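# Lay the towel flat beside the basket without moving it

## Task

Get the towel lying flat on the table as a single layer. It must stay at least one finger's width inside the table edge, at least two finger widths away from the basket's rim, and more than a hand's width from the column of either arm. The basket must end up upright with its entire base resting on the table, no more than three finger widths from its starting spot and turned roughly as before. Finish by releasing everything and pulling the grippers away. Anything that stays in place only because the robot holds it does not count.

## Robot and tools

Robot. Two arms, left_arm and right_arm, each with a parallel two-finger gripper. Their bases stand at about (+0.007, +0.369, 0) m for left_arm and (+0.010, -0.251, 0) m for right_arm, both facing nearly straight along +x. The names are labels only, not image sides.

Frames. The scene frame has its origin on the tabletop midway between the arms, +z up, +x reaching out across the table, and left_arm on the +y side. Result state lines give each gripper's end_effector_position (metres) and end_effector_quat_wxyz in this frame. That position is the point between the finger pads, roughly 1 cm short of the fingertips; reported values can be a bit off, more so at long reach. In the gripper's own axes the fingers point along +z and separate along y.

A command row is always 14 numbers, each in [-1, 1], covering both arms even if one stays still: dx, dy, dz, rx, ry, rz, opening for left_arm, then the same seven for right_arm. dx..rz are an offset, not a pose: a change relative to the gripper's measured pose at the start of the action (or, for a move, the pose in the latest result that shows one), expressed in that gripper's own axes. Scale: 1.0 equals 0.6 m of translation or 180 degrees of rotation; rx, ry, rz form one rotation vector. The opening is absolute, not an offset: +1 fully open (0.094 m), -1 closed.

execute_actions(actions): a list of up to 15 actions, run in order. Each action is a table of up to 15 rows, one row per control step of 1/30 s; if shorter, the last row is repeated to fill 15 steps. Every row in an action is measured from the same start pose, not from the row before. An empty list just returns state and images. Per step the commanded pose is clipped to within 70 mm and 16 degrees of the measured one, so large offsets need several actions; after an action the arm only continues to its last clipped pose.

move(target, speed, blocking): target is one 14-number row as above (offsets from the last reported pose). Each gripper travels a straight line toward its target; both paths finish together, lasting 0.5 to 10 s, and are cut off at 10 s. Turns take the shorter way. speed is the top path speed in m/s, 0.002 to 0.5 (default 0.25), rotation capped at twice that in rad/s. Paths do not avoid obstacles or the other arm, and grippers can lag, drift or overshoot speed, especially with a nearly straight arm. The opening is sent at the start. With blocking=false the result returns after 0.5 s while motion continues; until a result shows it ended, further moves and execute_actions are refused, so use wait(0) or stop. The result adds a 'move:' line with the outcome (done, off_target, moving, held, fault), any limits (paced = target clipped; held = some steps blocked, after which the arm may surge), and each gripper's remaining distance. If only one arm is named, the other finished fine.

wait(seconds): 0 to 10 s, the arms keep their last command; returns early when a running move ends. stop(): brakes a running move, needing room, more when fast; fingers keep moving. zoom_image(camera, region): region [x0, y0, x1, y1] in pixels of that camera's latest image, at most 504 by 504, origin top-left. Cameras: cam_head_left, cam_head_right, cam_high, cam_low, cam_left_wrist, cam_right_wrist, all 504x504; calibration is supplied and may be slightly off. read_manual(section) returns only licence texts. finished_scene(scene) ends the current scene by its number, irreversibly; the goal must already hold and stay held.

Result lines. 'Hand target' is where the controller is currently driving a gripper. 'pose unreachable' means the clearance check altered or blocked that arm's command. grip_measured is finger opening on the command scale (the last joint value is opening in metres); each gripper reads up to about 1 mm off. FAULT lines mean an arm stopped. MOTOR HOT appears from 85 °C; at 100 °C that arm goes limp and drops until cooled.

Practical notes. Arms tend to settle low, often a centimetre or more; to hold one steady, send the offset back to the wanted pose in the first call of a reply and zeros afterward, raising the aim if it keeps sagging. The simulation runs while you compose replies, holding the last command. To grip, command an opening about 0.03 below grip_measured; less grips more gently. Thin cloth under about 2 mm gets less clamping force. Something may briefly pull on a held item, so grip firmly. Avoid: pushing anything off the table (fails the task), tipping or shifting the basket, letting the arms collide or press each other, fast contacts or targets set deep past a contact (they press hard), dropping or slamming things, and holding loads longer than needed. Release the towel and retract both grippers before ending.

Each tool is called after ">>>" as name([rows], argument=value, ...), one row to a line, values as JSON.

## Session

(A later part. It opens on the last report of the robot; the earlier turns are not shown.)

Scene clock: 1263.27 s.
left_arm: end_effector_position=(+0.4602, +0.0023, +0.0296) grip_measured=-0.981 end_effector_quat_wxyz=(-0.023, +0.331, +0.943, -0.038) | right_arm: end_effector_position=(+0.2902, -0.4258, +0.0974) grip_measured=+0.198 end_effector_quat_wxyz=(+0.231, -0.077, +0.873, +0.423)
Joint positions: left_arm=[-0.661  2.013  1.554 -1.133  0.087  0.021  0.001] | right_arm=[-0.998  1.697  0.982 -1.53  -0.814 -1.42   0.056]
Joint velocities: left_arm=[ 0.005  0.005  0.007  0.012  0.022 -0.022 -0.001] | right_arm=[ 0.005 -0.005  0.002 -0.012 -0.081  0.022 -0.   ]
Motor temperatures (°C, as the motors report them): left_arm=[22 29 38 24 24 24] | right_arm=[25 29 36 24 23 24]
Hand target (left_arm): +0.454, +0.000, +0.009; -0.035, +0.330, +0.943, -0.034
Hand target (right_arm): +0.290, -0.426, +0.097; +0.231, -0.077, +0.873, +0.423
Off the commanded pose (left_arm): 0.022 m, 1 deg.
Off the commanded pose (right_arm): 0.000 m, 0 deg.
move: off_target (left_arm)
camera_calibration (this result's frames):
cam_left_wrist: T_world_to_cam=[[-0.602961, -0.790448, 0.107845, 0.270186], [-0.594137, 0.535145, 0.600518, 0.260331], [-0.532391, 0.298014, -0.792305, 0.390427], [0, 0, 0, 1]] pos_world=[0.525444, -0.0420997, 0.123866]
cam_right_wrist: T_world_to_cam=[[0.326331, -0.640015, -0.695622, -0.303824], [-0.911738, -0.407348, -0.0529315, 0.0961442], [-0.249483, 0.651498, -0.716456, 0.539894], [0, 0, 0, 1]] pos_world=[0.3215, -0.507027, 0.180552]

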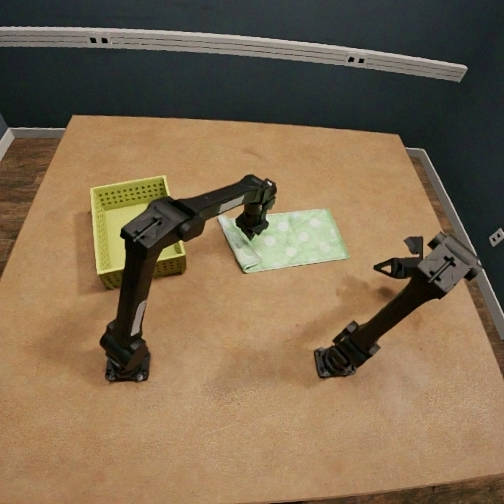

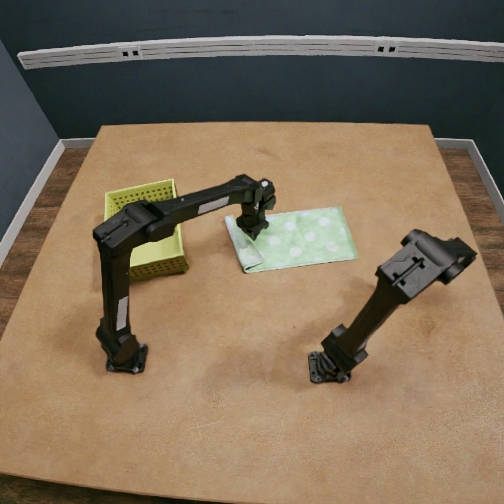

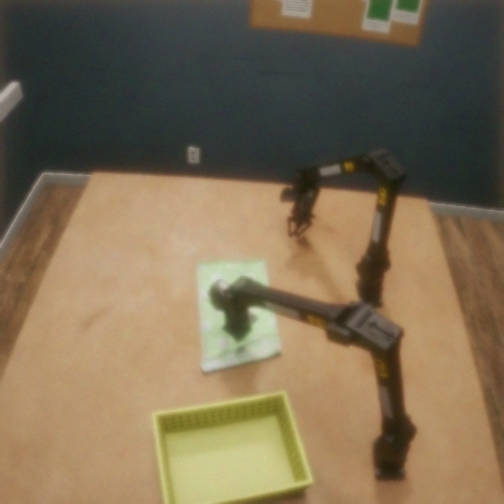

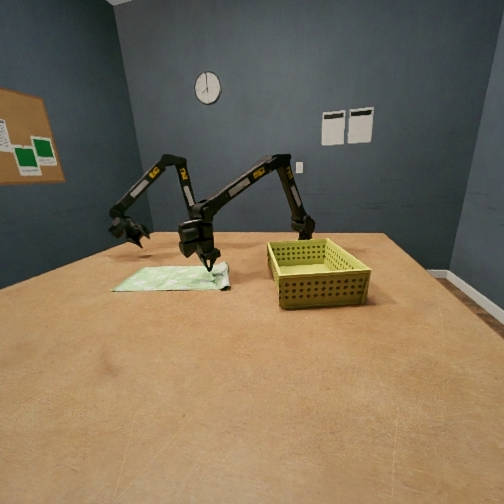

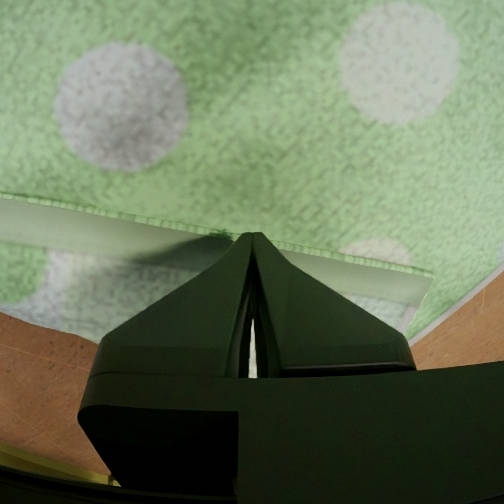

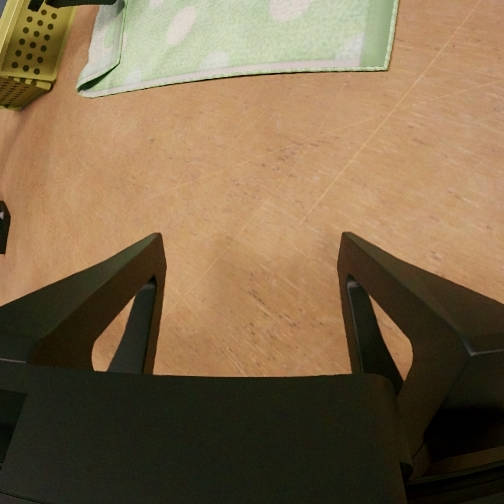

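>>> execute_actions([
  [[-0.03,0,0.0,0,0,0,-1, 0,0,0,0,0,0,0.2]],
  [[0,0,0.045,0,0,0,-1, 0,0,0,0,0,0,0.2]],
])

Scene clock: 1266.10 s.
left_arm: end_effector_position=(+0.4664, -0.0025, +0.0235) grip_measured=-0.981 end_effector_quat_wxyz=(-0.013, +0.331, +0.943, -0.042) | right_arm: end_effector_position=(+0.2902, -0.4258, +0.0974) grip_measured=+0.198 end_effector_quat_wxyz=(+0.231, -0.077, +0.873, +0.423)
Joint positions: left_arm=[-0.661  2.025  1.558 -1.101  0.087  0.021  0.001] | right_arm=[-0.998  1.697  0.982 -1.53  -0.814 -1.42   0.056]
Joint velocities: left_arm=[-0.015 -0.005 -0.002 -0.002 -0.037  0.007 -0.   ] | right_arm=[-0.015 -0.015  0.007  0.007 -0.081 -0.051 -0.   ]
Motor temperatures (°C, as the motors report them): left_arm=[22 29 38 24 24 24] | right_arm=[25 29 36 24 23 24]
Hand target (left_arm): +0.462, -0.003, +0.005; -0.022, +0.331, +0.943, -0.039
Hand target (right_arm): +0.290, -0.426, +0.097; +0.231, -0.077, +0.873, +0.423
Off the commanded pose (left_arm): 0.019 m, 1 deg.
Off the commanded pose (right_arm): 0.000 m, 0 deg.
camera_calibration (this result's frames):
cam_left_wrist: T_world_to_cam=[[-0.604887, -0.788969, 0.107886, 0.271712], [-0.604697, 0.543251, 0.582426, 0.275602], [-0.518125, 0.287063, -0.805693, 0.38405], [0, 0, 0, 1]] pos_world=[0.529997, -0.045595, 0.119595]
cam_right_wrist: T_world_to_cam=[[0.326331, -0.640015, -0.695622, -0.303824], [-0.911738, -0.407348, -0.0529315, 0.0961442], [-0.249483, 0.651498, -0.716456, 0.539894], [0, 0, 0, 1]] pos_world=[0.3215, -0.507027, 0.180552]

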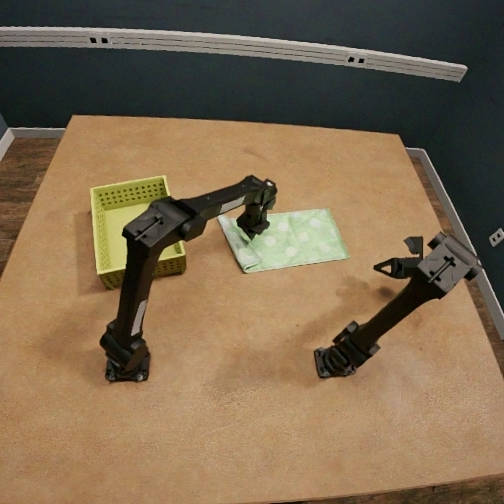

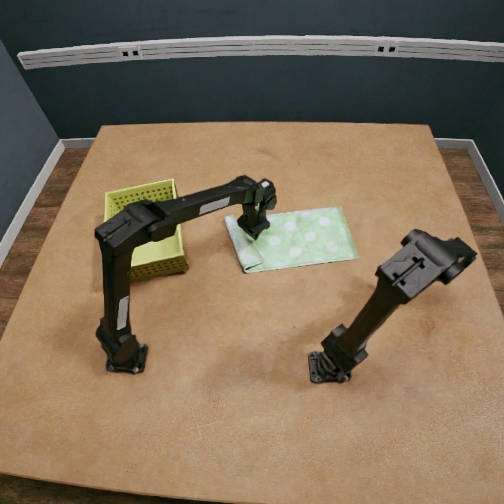

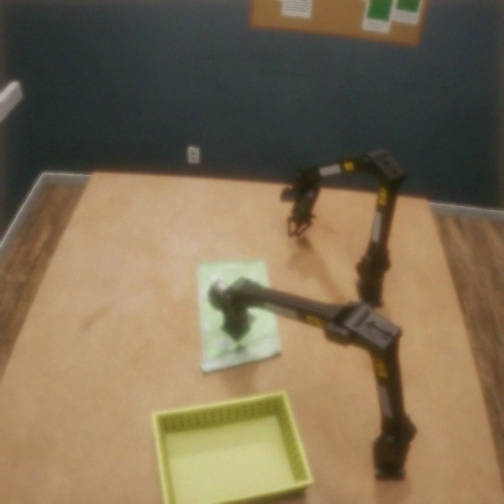

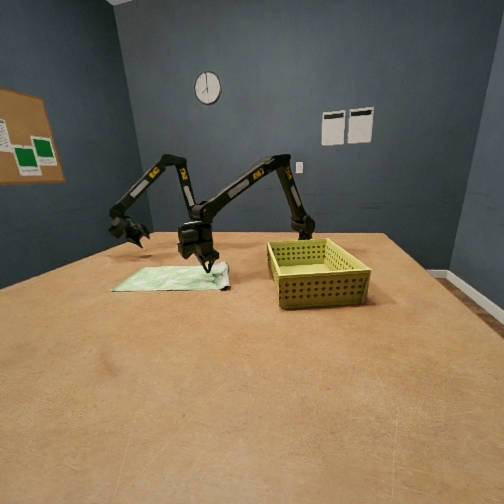

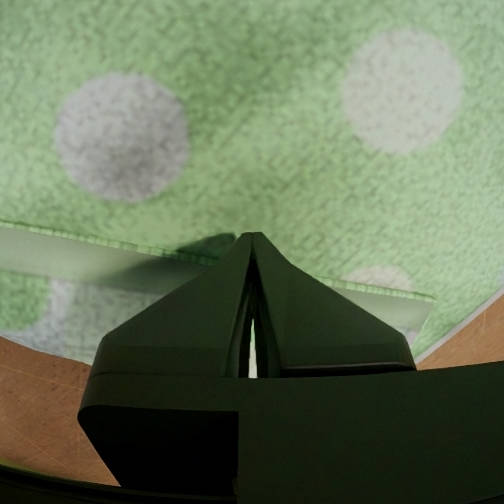

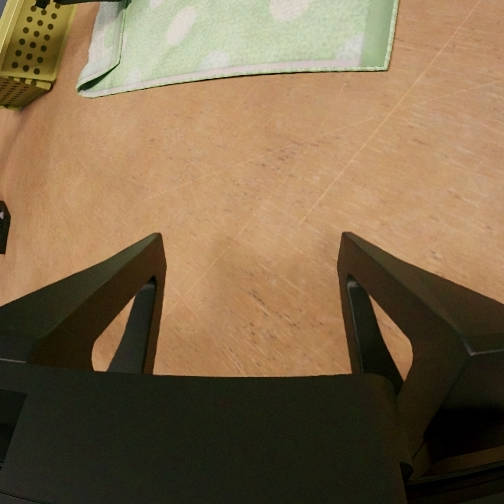

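>>> move(target=[0,0,0.03,0,0,0,-1, 0,0,0,0,0,0,0.2], speed=0.05)

>>> move(target=[0.1,0.13,0.0,0,0,0,-1, 0,0,0,0,0,0,0.2], speed=0.08)

Scene clock: 1286.40 s.
left_arm: end_effector_position=(+0.4686, -0.0041, +0.0214) grip_measured=-0.981 end_effector_quat_wxyz=(-0.005, +0.331, +0.942, -0.044) | right_arm: end_effector_position=(+0.2902, -0.4258, +0.0974) grip_measured=+0.198 end_effector_quat_wxyz=(+0.231, -0.077, +0.873, +0.423)
Joint positions: left_arm=[-0.661  2.025  1.551 -1.079  0.087  0.021  0.001] | right_arm=[-0.998  1.697  0.982 -1.53  -0.814 -1.42   0.056]
Joint velocities: left_arm=[ 0.005 -0.005  0.002  0.002  0.022  0.037 -0.   ] | right_arm=[-0.015 -0.005 -0.022 -0.012 -0.022 -0.022  0.   ]
Motor temperatures (°C, as the motors report them): left_arm=[22 29 37 24 24 24] | right_arm=[25 29 36 24 23 24]
Hand target (left_arm): +0.465, -0.004, +0.006; -0.013, +0.331, +0.943, -0.042
Hand target (right_arm): +0.290, -0.426, +0.097; +0.231, -0.077, +0.873, +0.423
Off the commanded pose (left_arm): 0.016 m, 1 deg.
Off the commanded pose (right_arm): 0.000 m, 0 deg.
move: off_target (left_arm)
camera_calibration (this result's frames):
cam_left_wrist: T_world_to_cam=[[-0.606225, -0.787942, 0.107883, 0.272577], [-0.611844, 0.548738, 0.569679, 0.282709], [-0.508073, 0.279346, -0.814756, 0.37934], [0, 0, 0, 1]] pos_world=[0.530949, -0.0463256, 0.11861]
cam_right_wrist: T_world_to_cam=[[0.326331, -0.640015, -0.695622, -0.303824], [-0.911738, -0.407348, -0.0529315, 0.0961442], [-0.249483, 0.651498, -0.716456, 0.539894], [0, 0, 0, 1]] pos_world=[0.3215, -0.507027, 0.180552]

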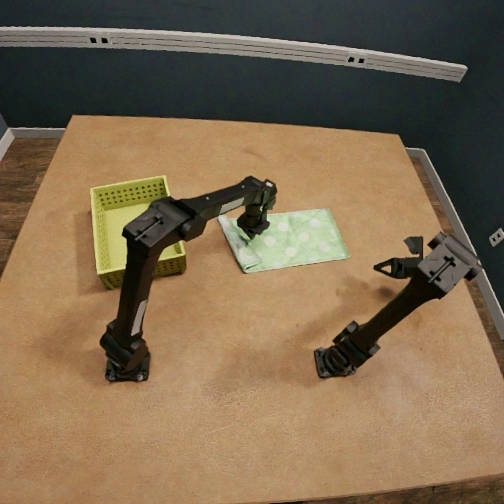

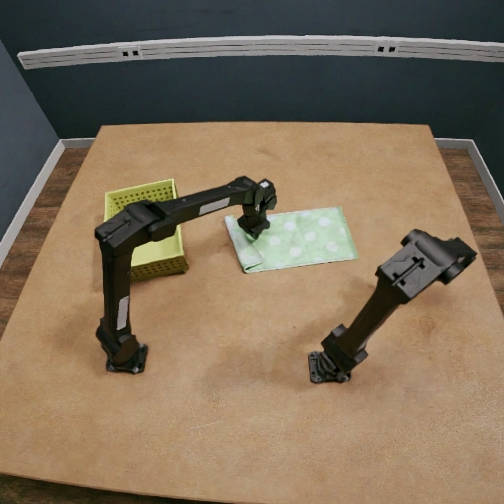

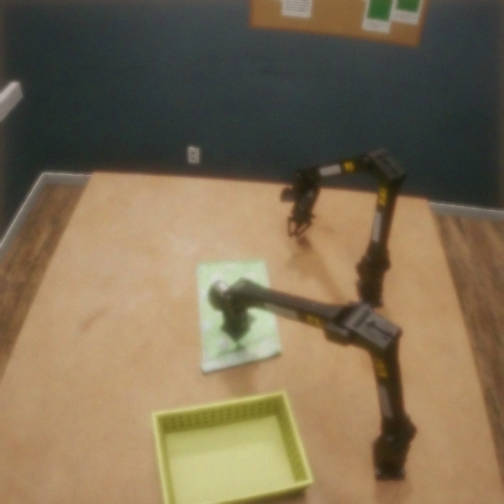

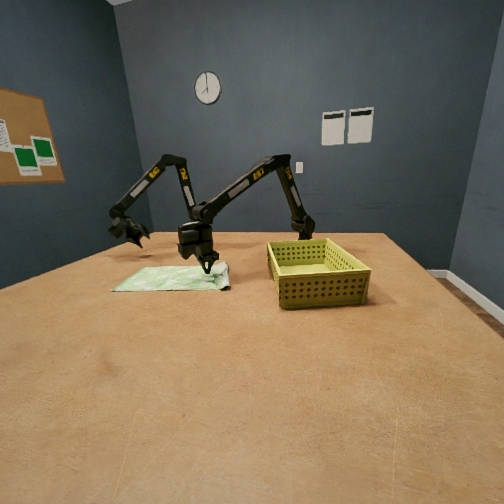

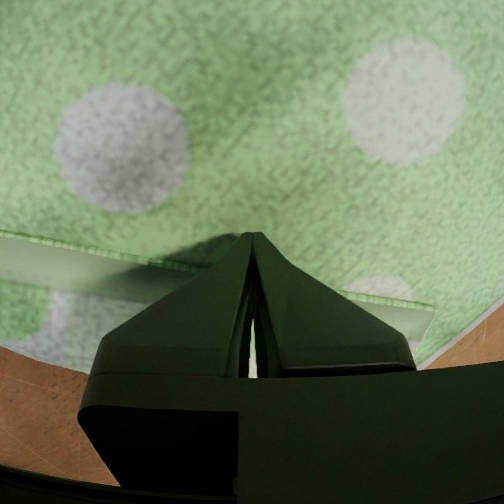

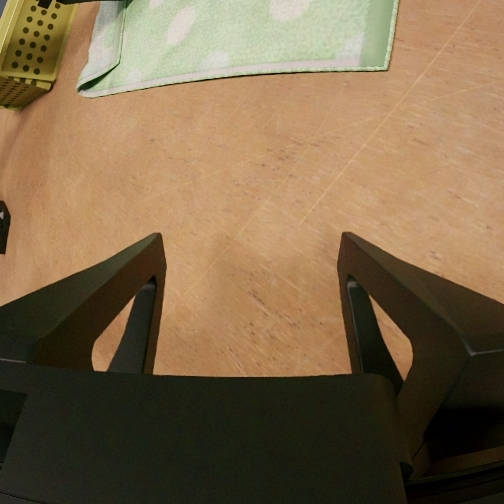

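Scene clock: 1288.00 s.
left_arm: end_effector_position=(+0.4671, +0.0898, +0.0138) grip_measured=-0.981 end_effector_quat_wxyz=(-0.011, +0.327, +0.944, -0.042) | right_arm: end_effector_position=(+0.2902, -0.4258, +0.0974) grip_measured=+0.198 end_effector_quat_wxyz=(+0.231, -0.077, +0.873, +0.423)
Joint positions: left_arm=[-0.524  1.923  1.361 -1.016  0.087  0.149  0.001] | right_arm=[-0.998  1.697  0.982 -1.53  -0.814 -1.42   0.056]
Joint velocities: left_arm=[-0.005 -0.005 -0.012  0.007  0.007  0.022 -0.   ] | right_arm=[-0.005 -0.005 -0.017 -0.002  0.022 -0.051  0.   ]
Motor temperatures (°C, as the motors report them): left_arm=[22 29 37 24 24 24] | right_arm=[25 29 36 24 23 24]
Hand target (left_arm): +0.469, +0.094, +0.013; -0.006, +0.331, +0.942, -0.044
Hand target (right_arm): +0.290, -0.426, +0.097; +0.231, -0.077, +0.873, +0.423
Off the commanded pose (left_arm): 0.005 m, 1 deg.
Off the commanded pose (right_arm): 0.000 m, 0 deg.
move: done
camera_calibration (this result's frames):
cam_left_wrist: T_world_to_cam=[[-0.598058, -0.79414, 0.108019, 0.34321], [-0.610593, 0.538779, 0.580425, 0.23473], [-0.519137, 0.281172, -0.807118, 0.351089], [0, 0, 0, 1]] pos_world=[0.530847, 0.0473727, 0.110054]
cam_right_wrist: T_world_to_cam=[[0.326331, -0.640015, -0.695622, -0.303824], [-0.911738, -0.407348, -0.0529315, 0.0961442], [-0.249483, 0.651498, -0.716456, 0.539894], [0, 0, 0, 1]] pos_world=[0.3215, -0.507027, 0.180552]

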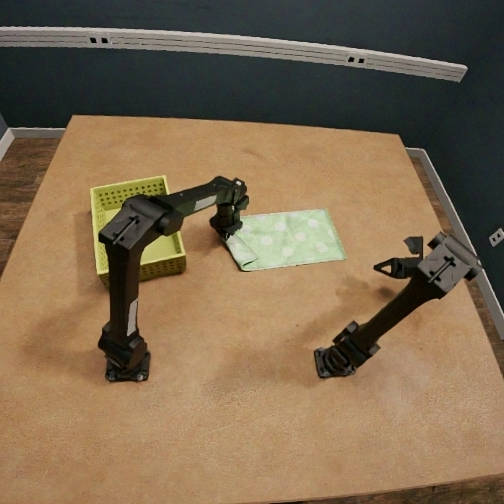

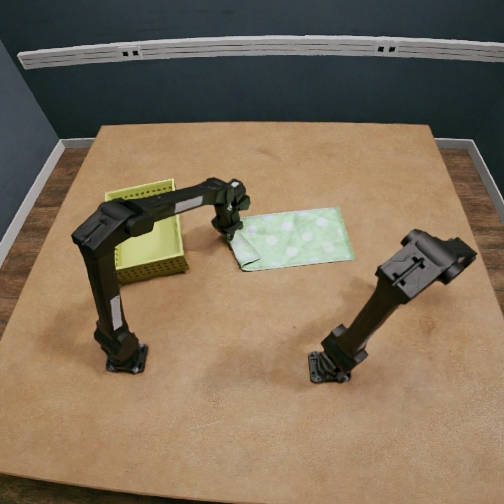

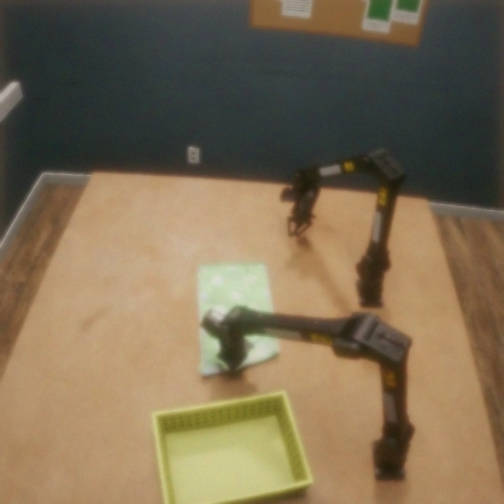

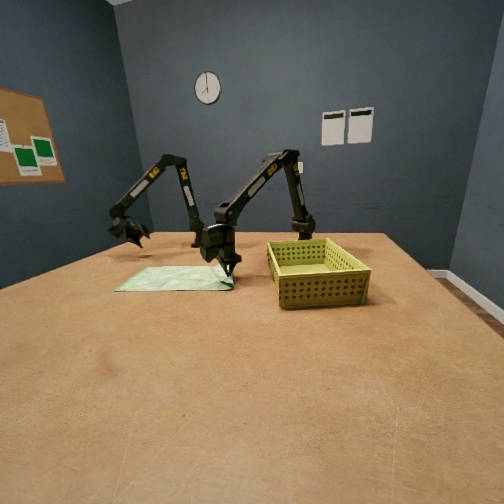

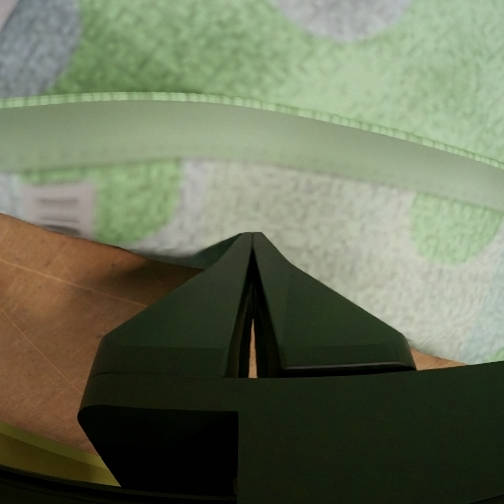

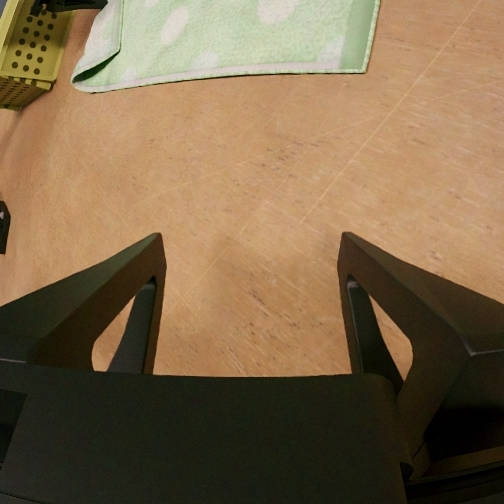

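>>> move(target=[0,0,-0.06,0,0,0,-1, 0,0,0,0,0,0,0.2], speed=0.1)

>>> move(target=[0,0,0,0,0,0,-1, 0.21,0.40,0.30,0,0,0,-1])

Scene clock: 1297.83 s.
left_arm: end_effector_position=(+0.4569, +0.0956, +0.0379) grip_measured=-0.981 end_effector_quat_wxyz=(-0.022, +0.327, +0.944, -0.040) | right_arm: end_effector_position=(+0.2902, -0.4258, +0.0974) grip_measured=+0.198 end_effector_quat_wxyz=(+0.231, -0.077, +0.873, +0.423)
Joint positions: left_arm=[-0.524  1.877  1.361 -1.084  0.087  0.151  0.001] | right_arm=[-0.998  1.697  0.982 -1.53  -0.814 -1.42   0.056]
Joint velocities: left_arm=[-0.005 -0.005 -0.022 -0.002  0.022  0.022 -0.   ] | right_arm=[-0.024 -0.005 -0.022  0.002  0.007 -0.037 -0.   ]
Motor temperatures (°C, as the motors report them): left_arm=[22 30 37 24 24 24] | right_arm=[25 29 36 24 23 24]
Hand target (left_arm): +0.469, +0.093, +0.050; -0.011, +0.327, +0.944, -0.042
Hand target (right_arm): +0.290, -0.426, +0.097; +0.231, -0.077, +0.873, +0.423
Off the commanded pose (left_arm): 0.017 m, 1 deg.
Off the commanded pose (right_arm): 0.000 m, 0 deg.
move: off_target (left_arm)
camera_calibration (this result's frames):
cam_left_wrist: T_world_to_cam=[[-0.59755, -0.794149, 0.110731, 0.338788], [-0.598719, 0.533768, 0.597183, 0.205806], [-0.533356, 0.29055, -0.794425, 0.368663], [0, 0, 0, 1]] pos_world=[0.522292, 0.0520799, 0.132457]
cam_right_wrist: T_world_to_cam=[[0.326331, -0.640015, -0.695622, -0.303824], [-0.911738, -0.407348, -0.0529315, 0.0961442], [-0.249483, 0.651498, -0.716456, 0.539894], [0, 0, 0, 1]] pos_world=[0.3215, -0.507027, 0.180552]

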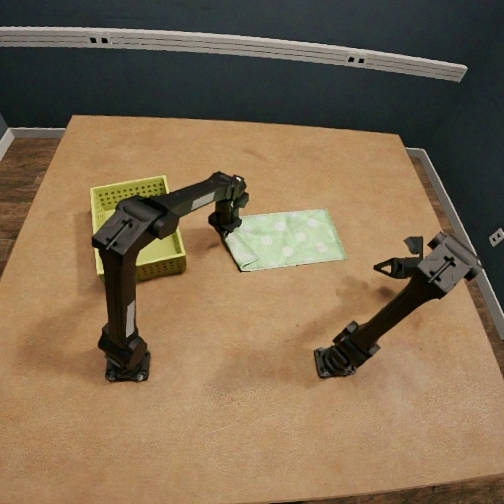

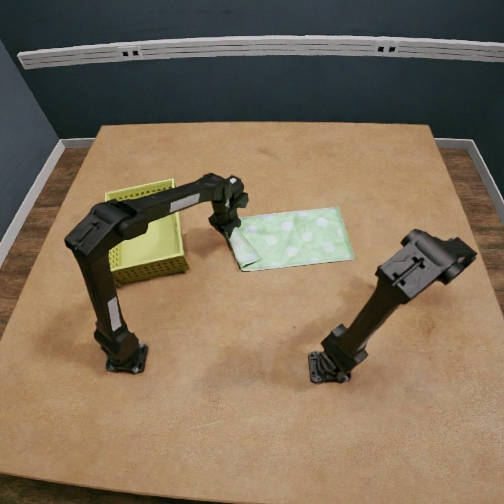

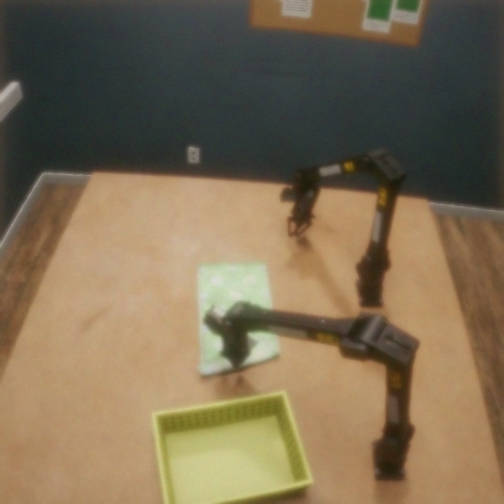

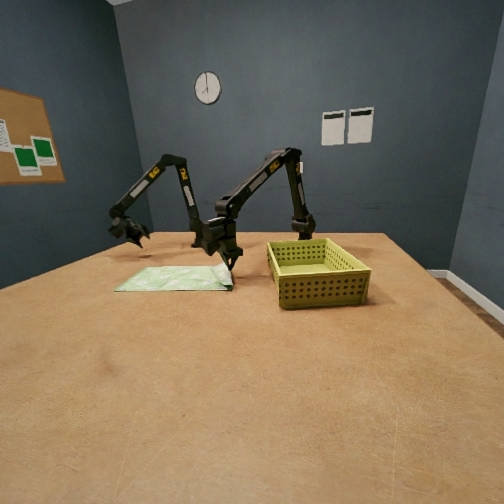

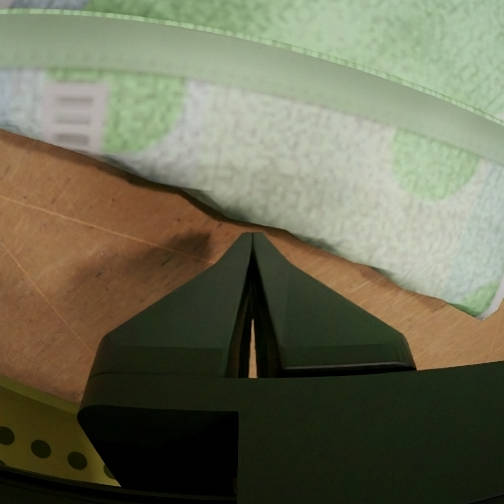

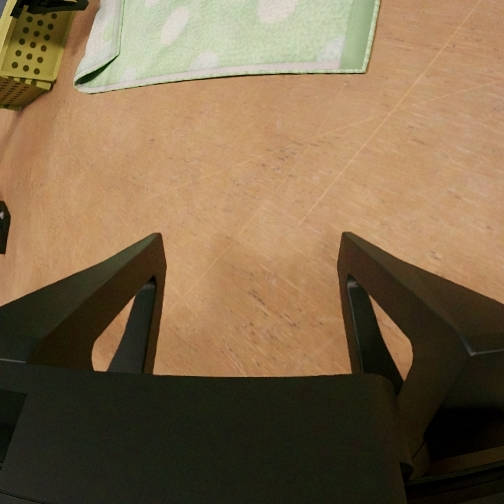

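Scene clock: 1300.23 s.
left_arm: end_effector_position=(+0.4569, +0.0956, +0.0379) grip_measured=-0.981 end_effector_quat_wxyz=(-0.022, +0.327, +0.944, -0.040) | right_arm: end_effector_position=(+0.1598, -0.1323, +0.0948) grip_measured=-0.986 end_effector_quat_wxyz=(+0.218, -0.071, +0.881, +0.413)
Joint positions: left_arm=[-0.524  1.877  1.361 -1.084  0.087  0.151  0.001] | right_arm=[-0.17   0.351  0.181 -1.004 -0.914 -0.079  0.001]
Joint velocities: left_arm=[-0.005 -0.015  0.002  0.002  0.051 -0.037 -0.   ] | right_arm=[ 0.005 -0.015 -0.017  0.007 -0.051 -0.007 -0.001]
Motor temperatures (°C, as the motors report them): left_arm=[22 30 37 24 24 24] | right_arm=[25 29 36 24 23 24]
Hand target (left_arm): +0.457, +0.096, +0.038; -0.022, +0.327, +0.944, -0.040
Hand target (right_arm): +0.163, -0.132, +0.097; +0.227, -0.075, +0.880, +0.411
Off the commanded pose (left_arm): 0.000 m, 0 deg.
Off the commanded pose (right_arm): 0.017 m, 2 deg.
move: off_target (right_arm)
camera_calibration (this result's frames):
cam_left_wrist: T_world_to_cam=[[-0.59755, -0.794149, 0.110731, 0.338788], [-0.598719, 0.533768, 0.597183, 0.205806], [-0.533356, 0.29055, -0.794425, 0.368663], [0, 0, 0, 1]] pos_world=[0.522292, 0.0520799, 0.132457]
cam_right_wrist: T_world_to_cam=[[0.302258, -0.657489, -0.69018, -0.0742458], [-0.915049, -0.402992, -0.016833, 0.0944325], [-0.267069, 0.636636, -0.723442, 0.315768], [0, 0, 0, 1]] pos_world=[0.193184, -0.21179, 0.178786]

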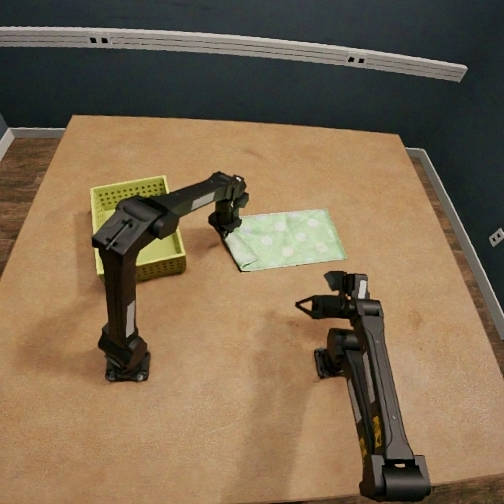

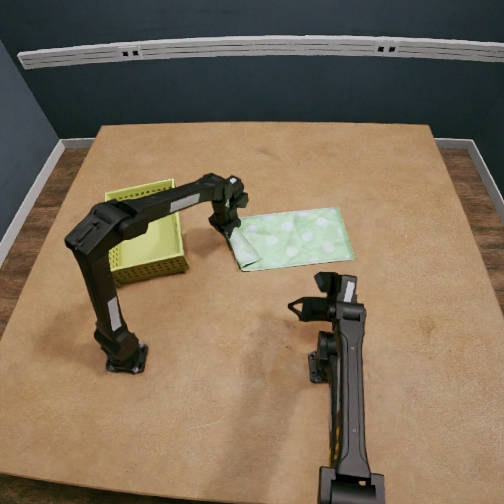

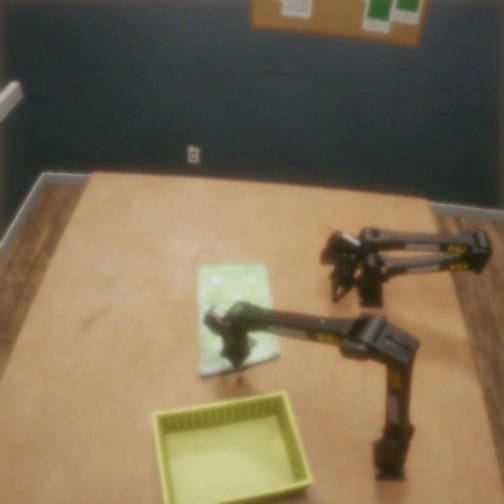

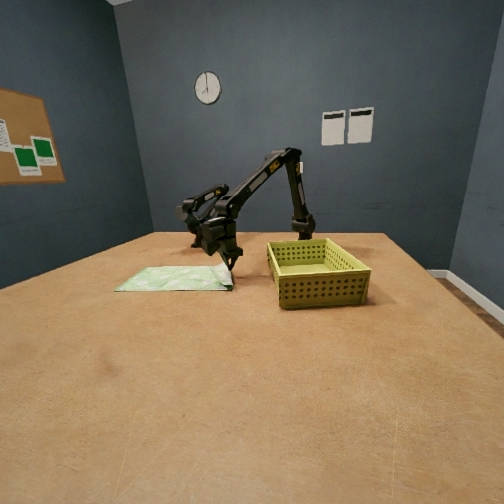

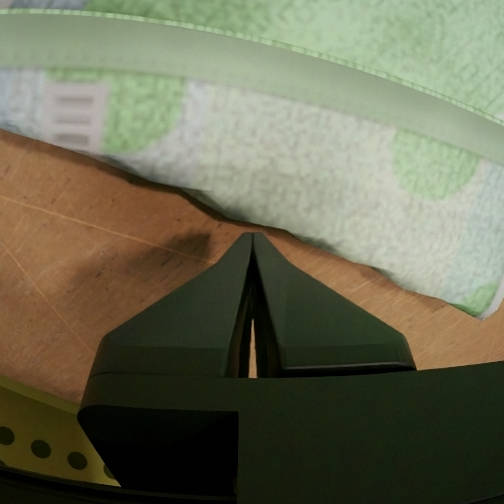

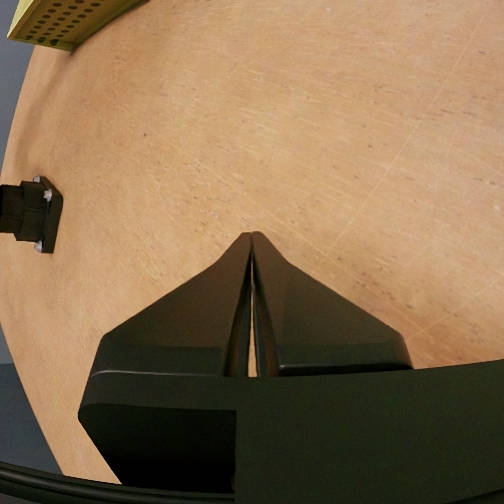

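>>> move(target=[0,0,0,0,0,0,-1, -0.45,-0.285,0.225,0,0,0,-1])

Scene clock: 1307.00 s.
left_arm: end_effector_position=(+0.4569, +0.0956, +0.0379) grip_measured=-0.981 end_effector_quat_wxyz=(-0.022, +0.327, +0.944, -0.040) | right_arm: end_effector_position=(+0.4827, -0.1568, +0.0202) grip_measured=-0.986 end_effector_quat_wxyz=(+0.206, -0.064, +0.884, +0.415)
Joint positions: left_arm=[-0.524  1.877  1.361 -1.084  0.087  0.151  0.001] | right_arm=[-0.139  1.76   0.842 -0.247 -0.901 -0.031  0.001]
Joint velocities: left_arm=[-0.015 -0.005 -0.007 -0.012 -0.051  0.022 -0.   ] | right_arm=[-0.005 -0.005 -0.012 -0.017 -0.007 -0.022  0.   ]
Motor temperatures (°C, as the motors report them): left_arm=[22 30 37 24 24 24] | right_arm=[25 29 37 24 23 24]
Hand target (left_arm): +0.457, +0.096, +0.038; -0.022, +0.327, +0.944, -0.040
Hand target (right_arm): +0.497, -0.155, +0.028; +0.218, -0.071, +0.881, +0.413
Off the commanded pose (left_arm): 0.000 m, 0 deg.
Off the commanded pose (right_arm): 0.015 m, 2 deg.
move: off_target (right_arm)
camera_calibration (this result's frames):
cam_left_wrist: T_world_to_cam=[[-0.59755, -0.794149, 0.110731, 0.338788], [-0.598719, 0.533768, 0.597183, 0.205806], [-0.533356, 0.29055, -0.794425, 0.368663], [0, 0, 0, 1]] pos_world=[0.522292, 0.0520799, 0.132457]
cam_right_wrist: T_world_to_cam=[[0.281903, -0.655906, -0.700227, -0.229109], [-0.915594, -0.402025, 0.00797126, 0.378698], [-0.286737, 0.638876, -0.713876, 0.373321], [0, 0, 0, 1]] pos_world=[0.518365, -0.236534, 0.103058]

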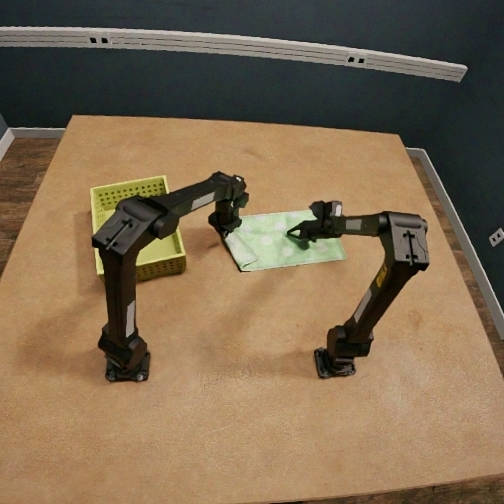

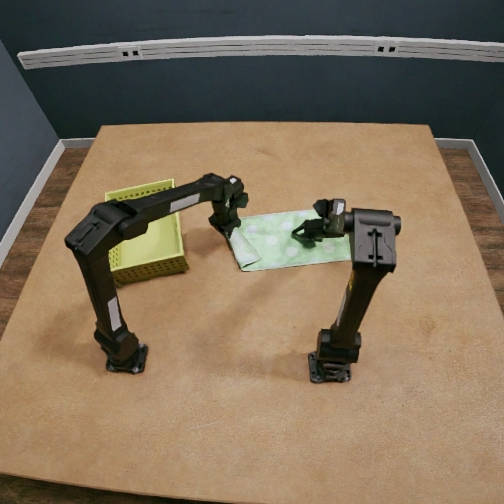

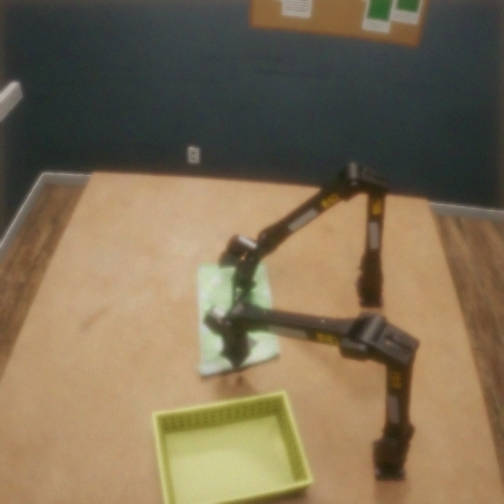

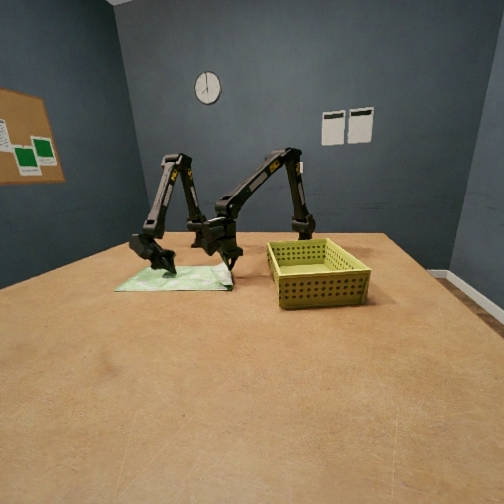

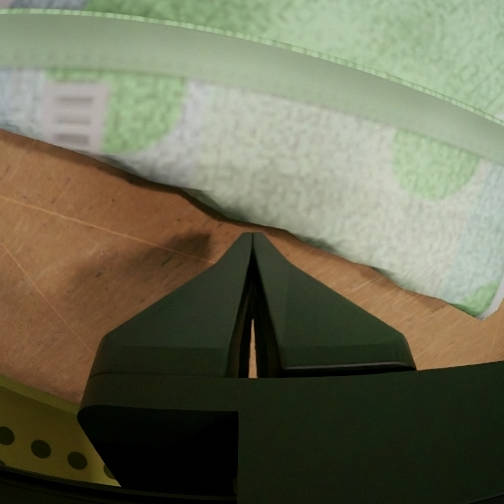

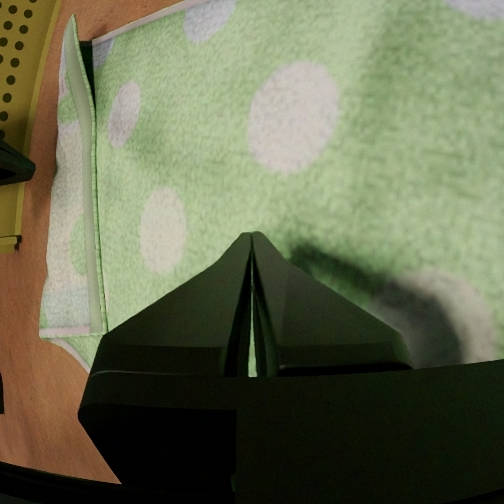

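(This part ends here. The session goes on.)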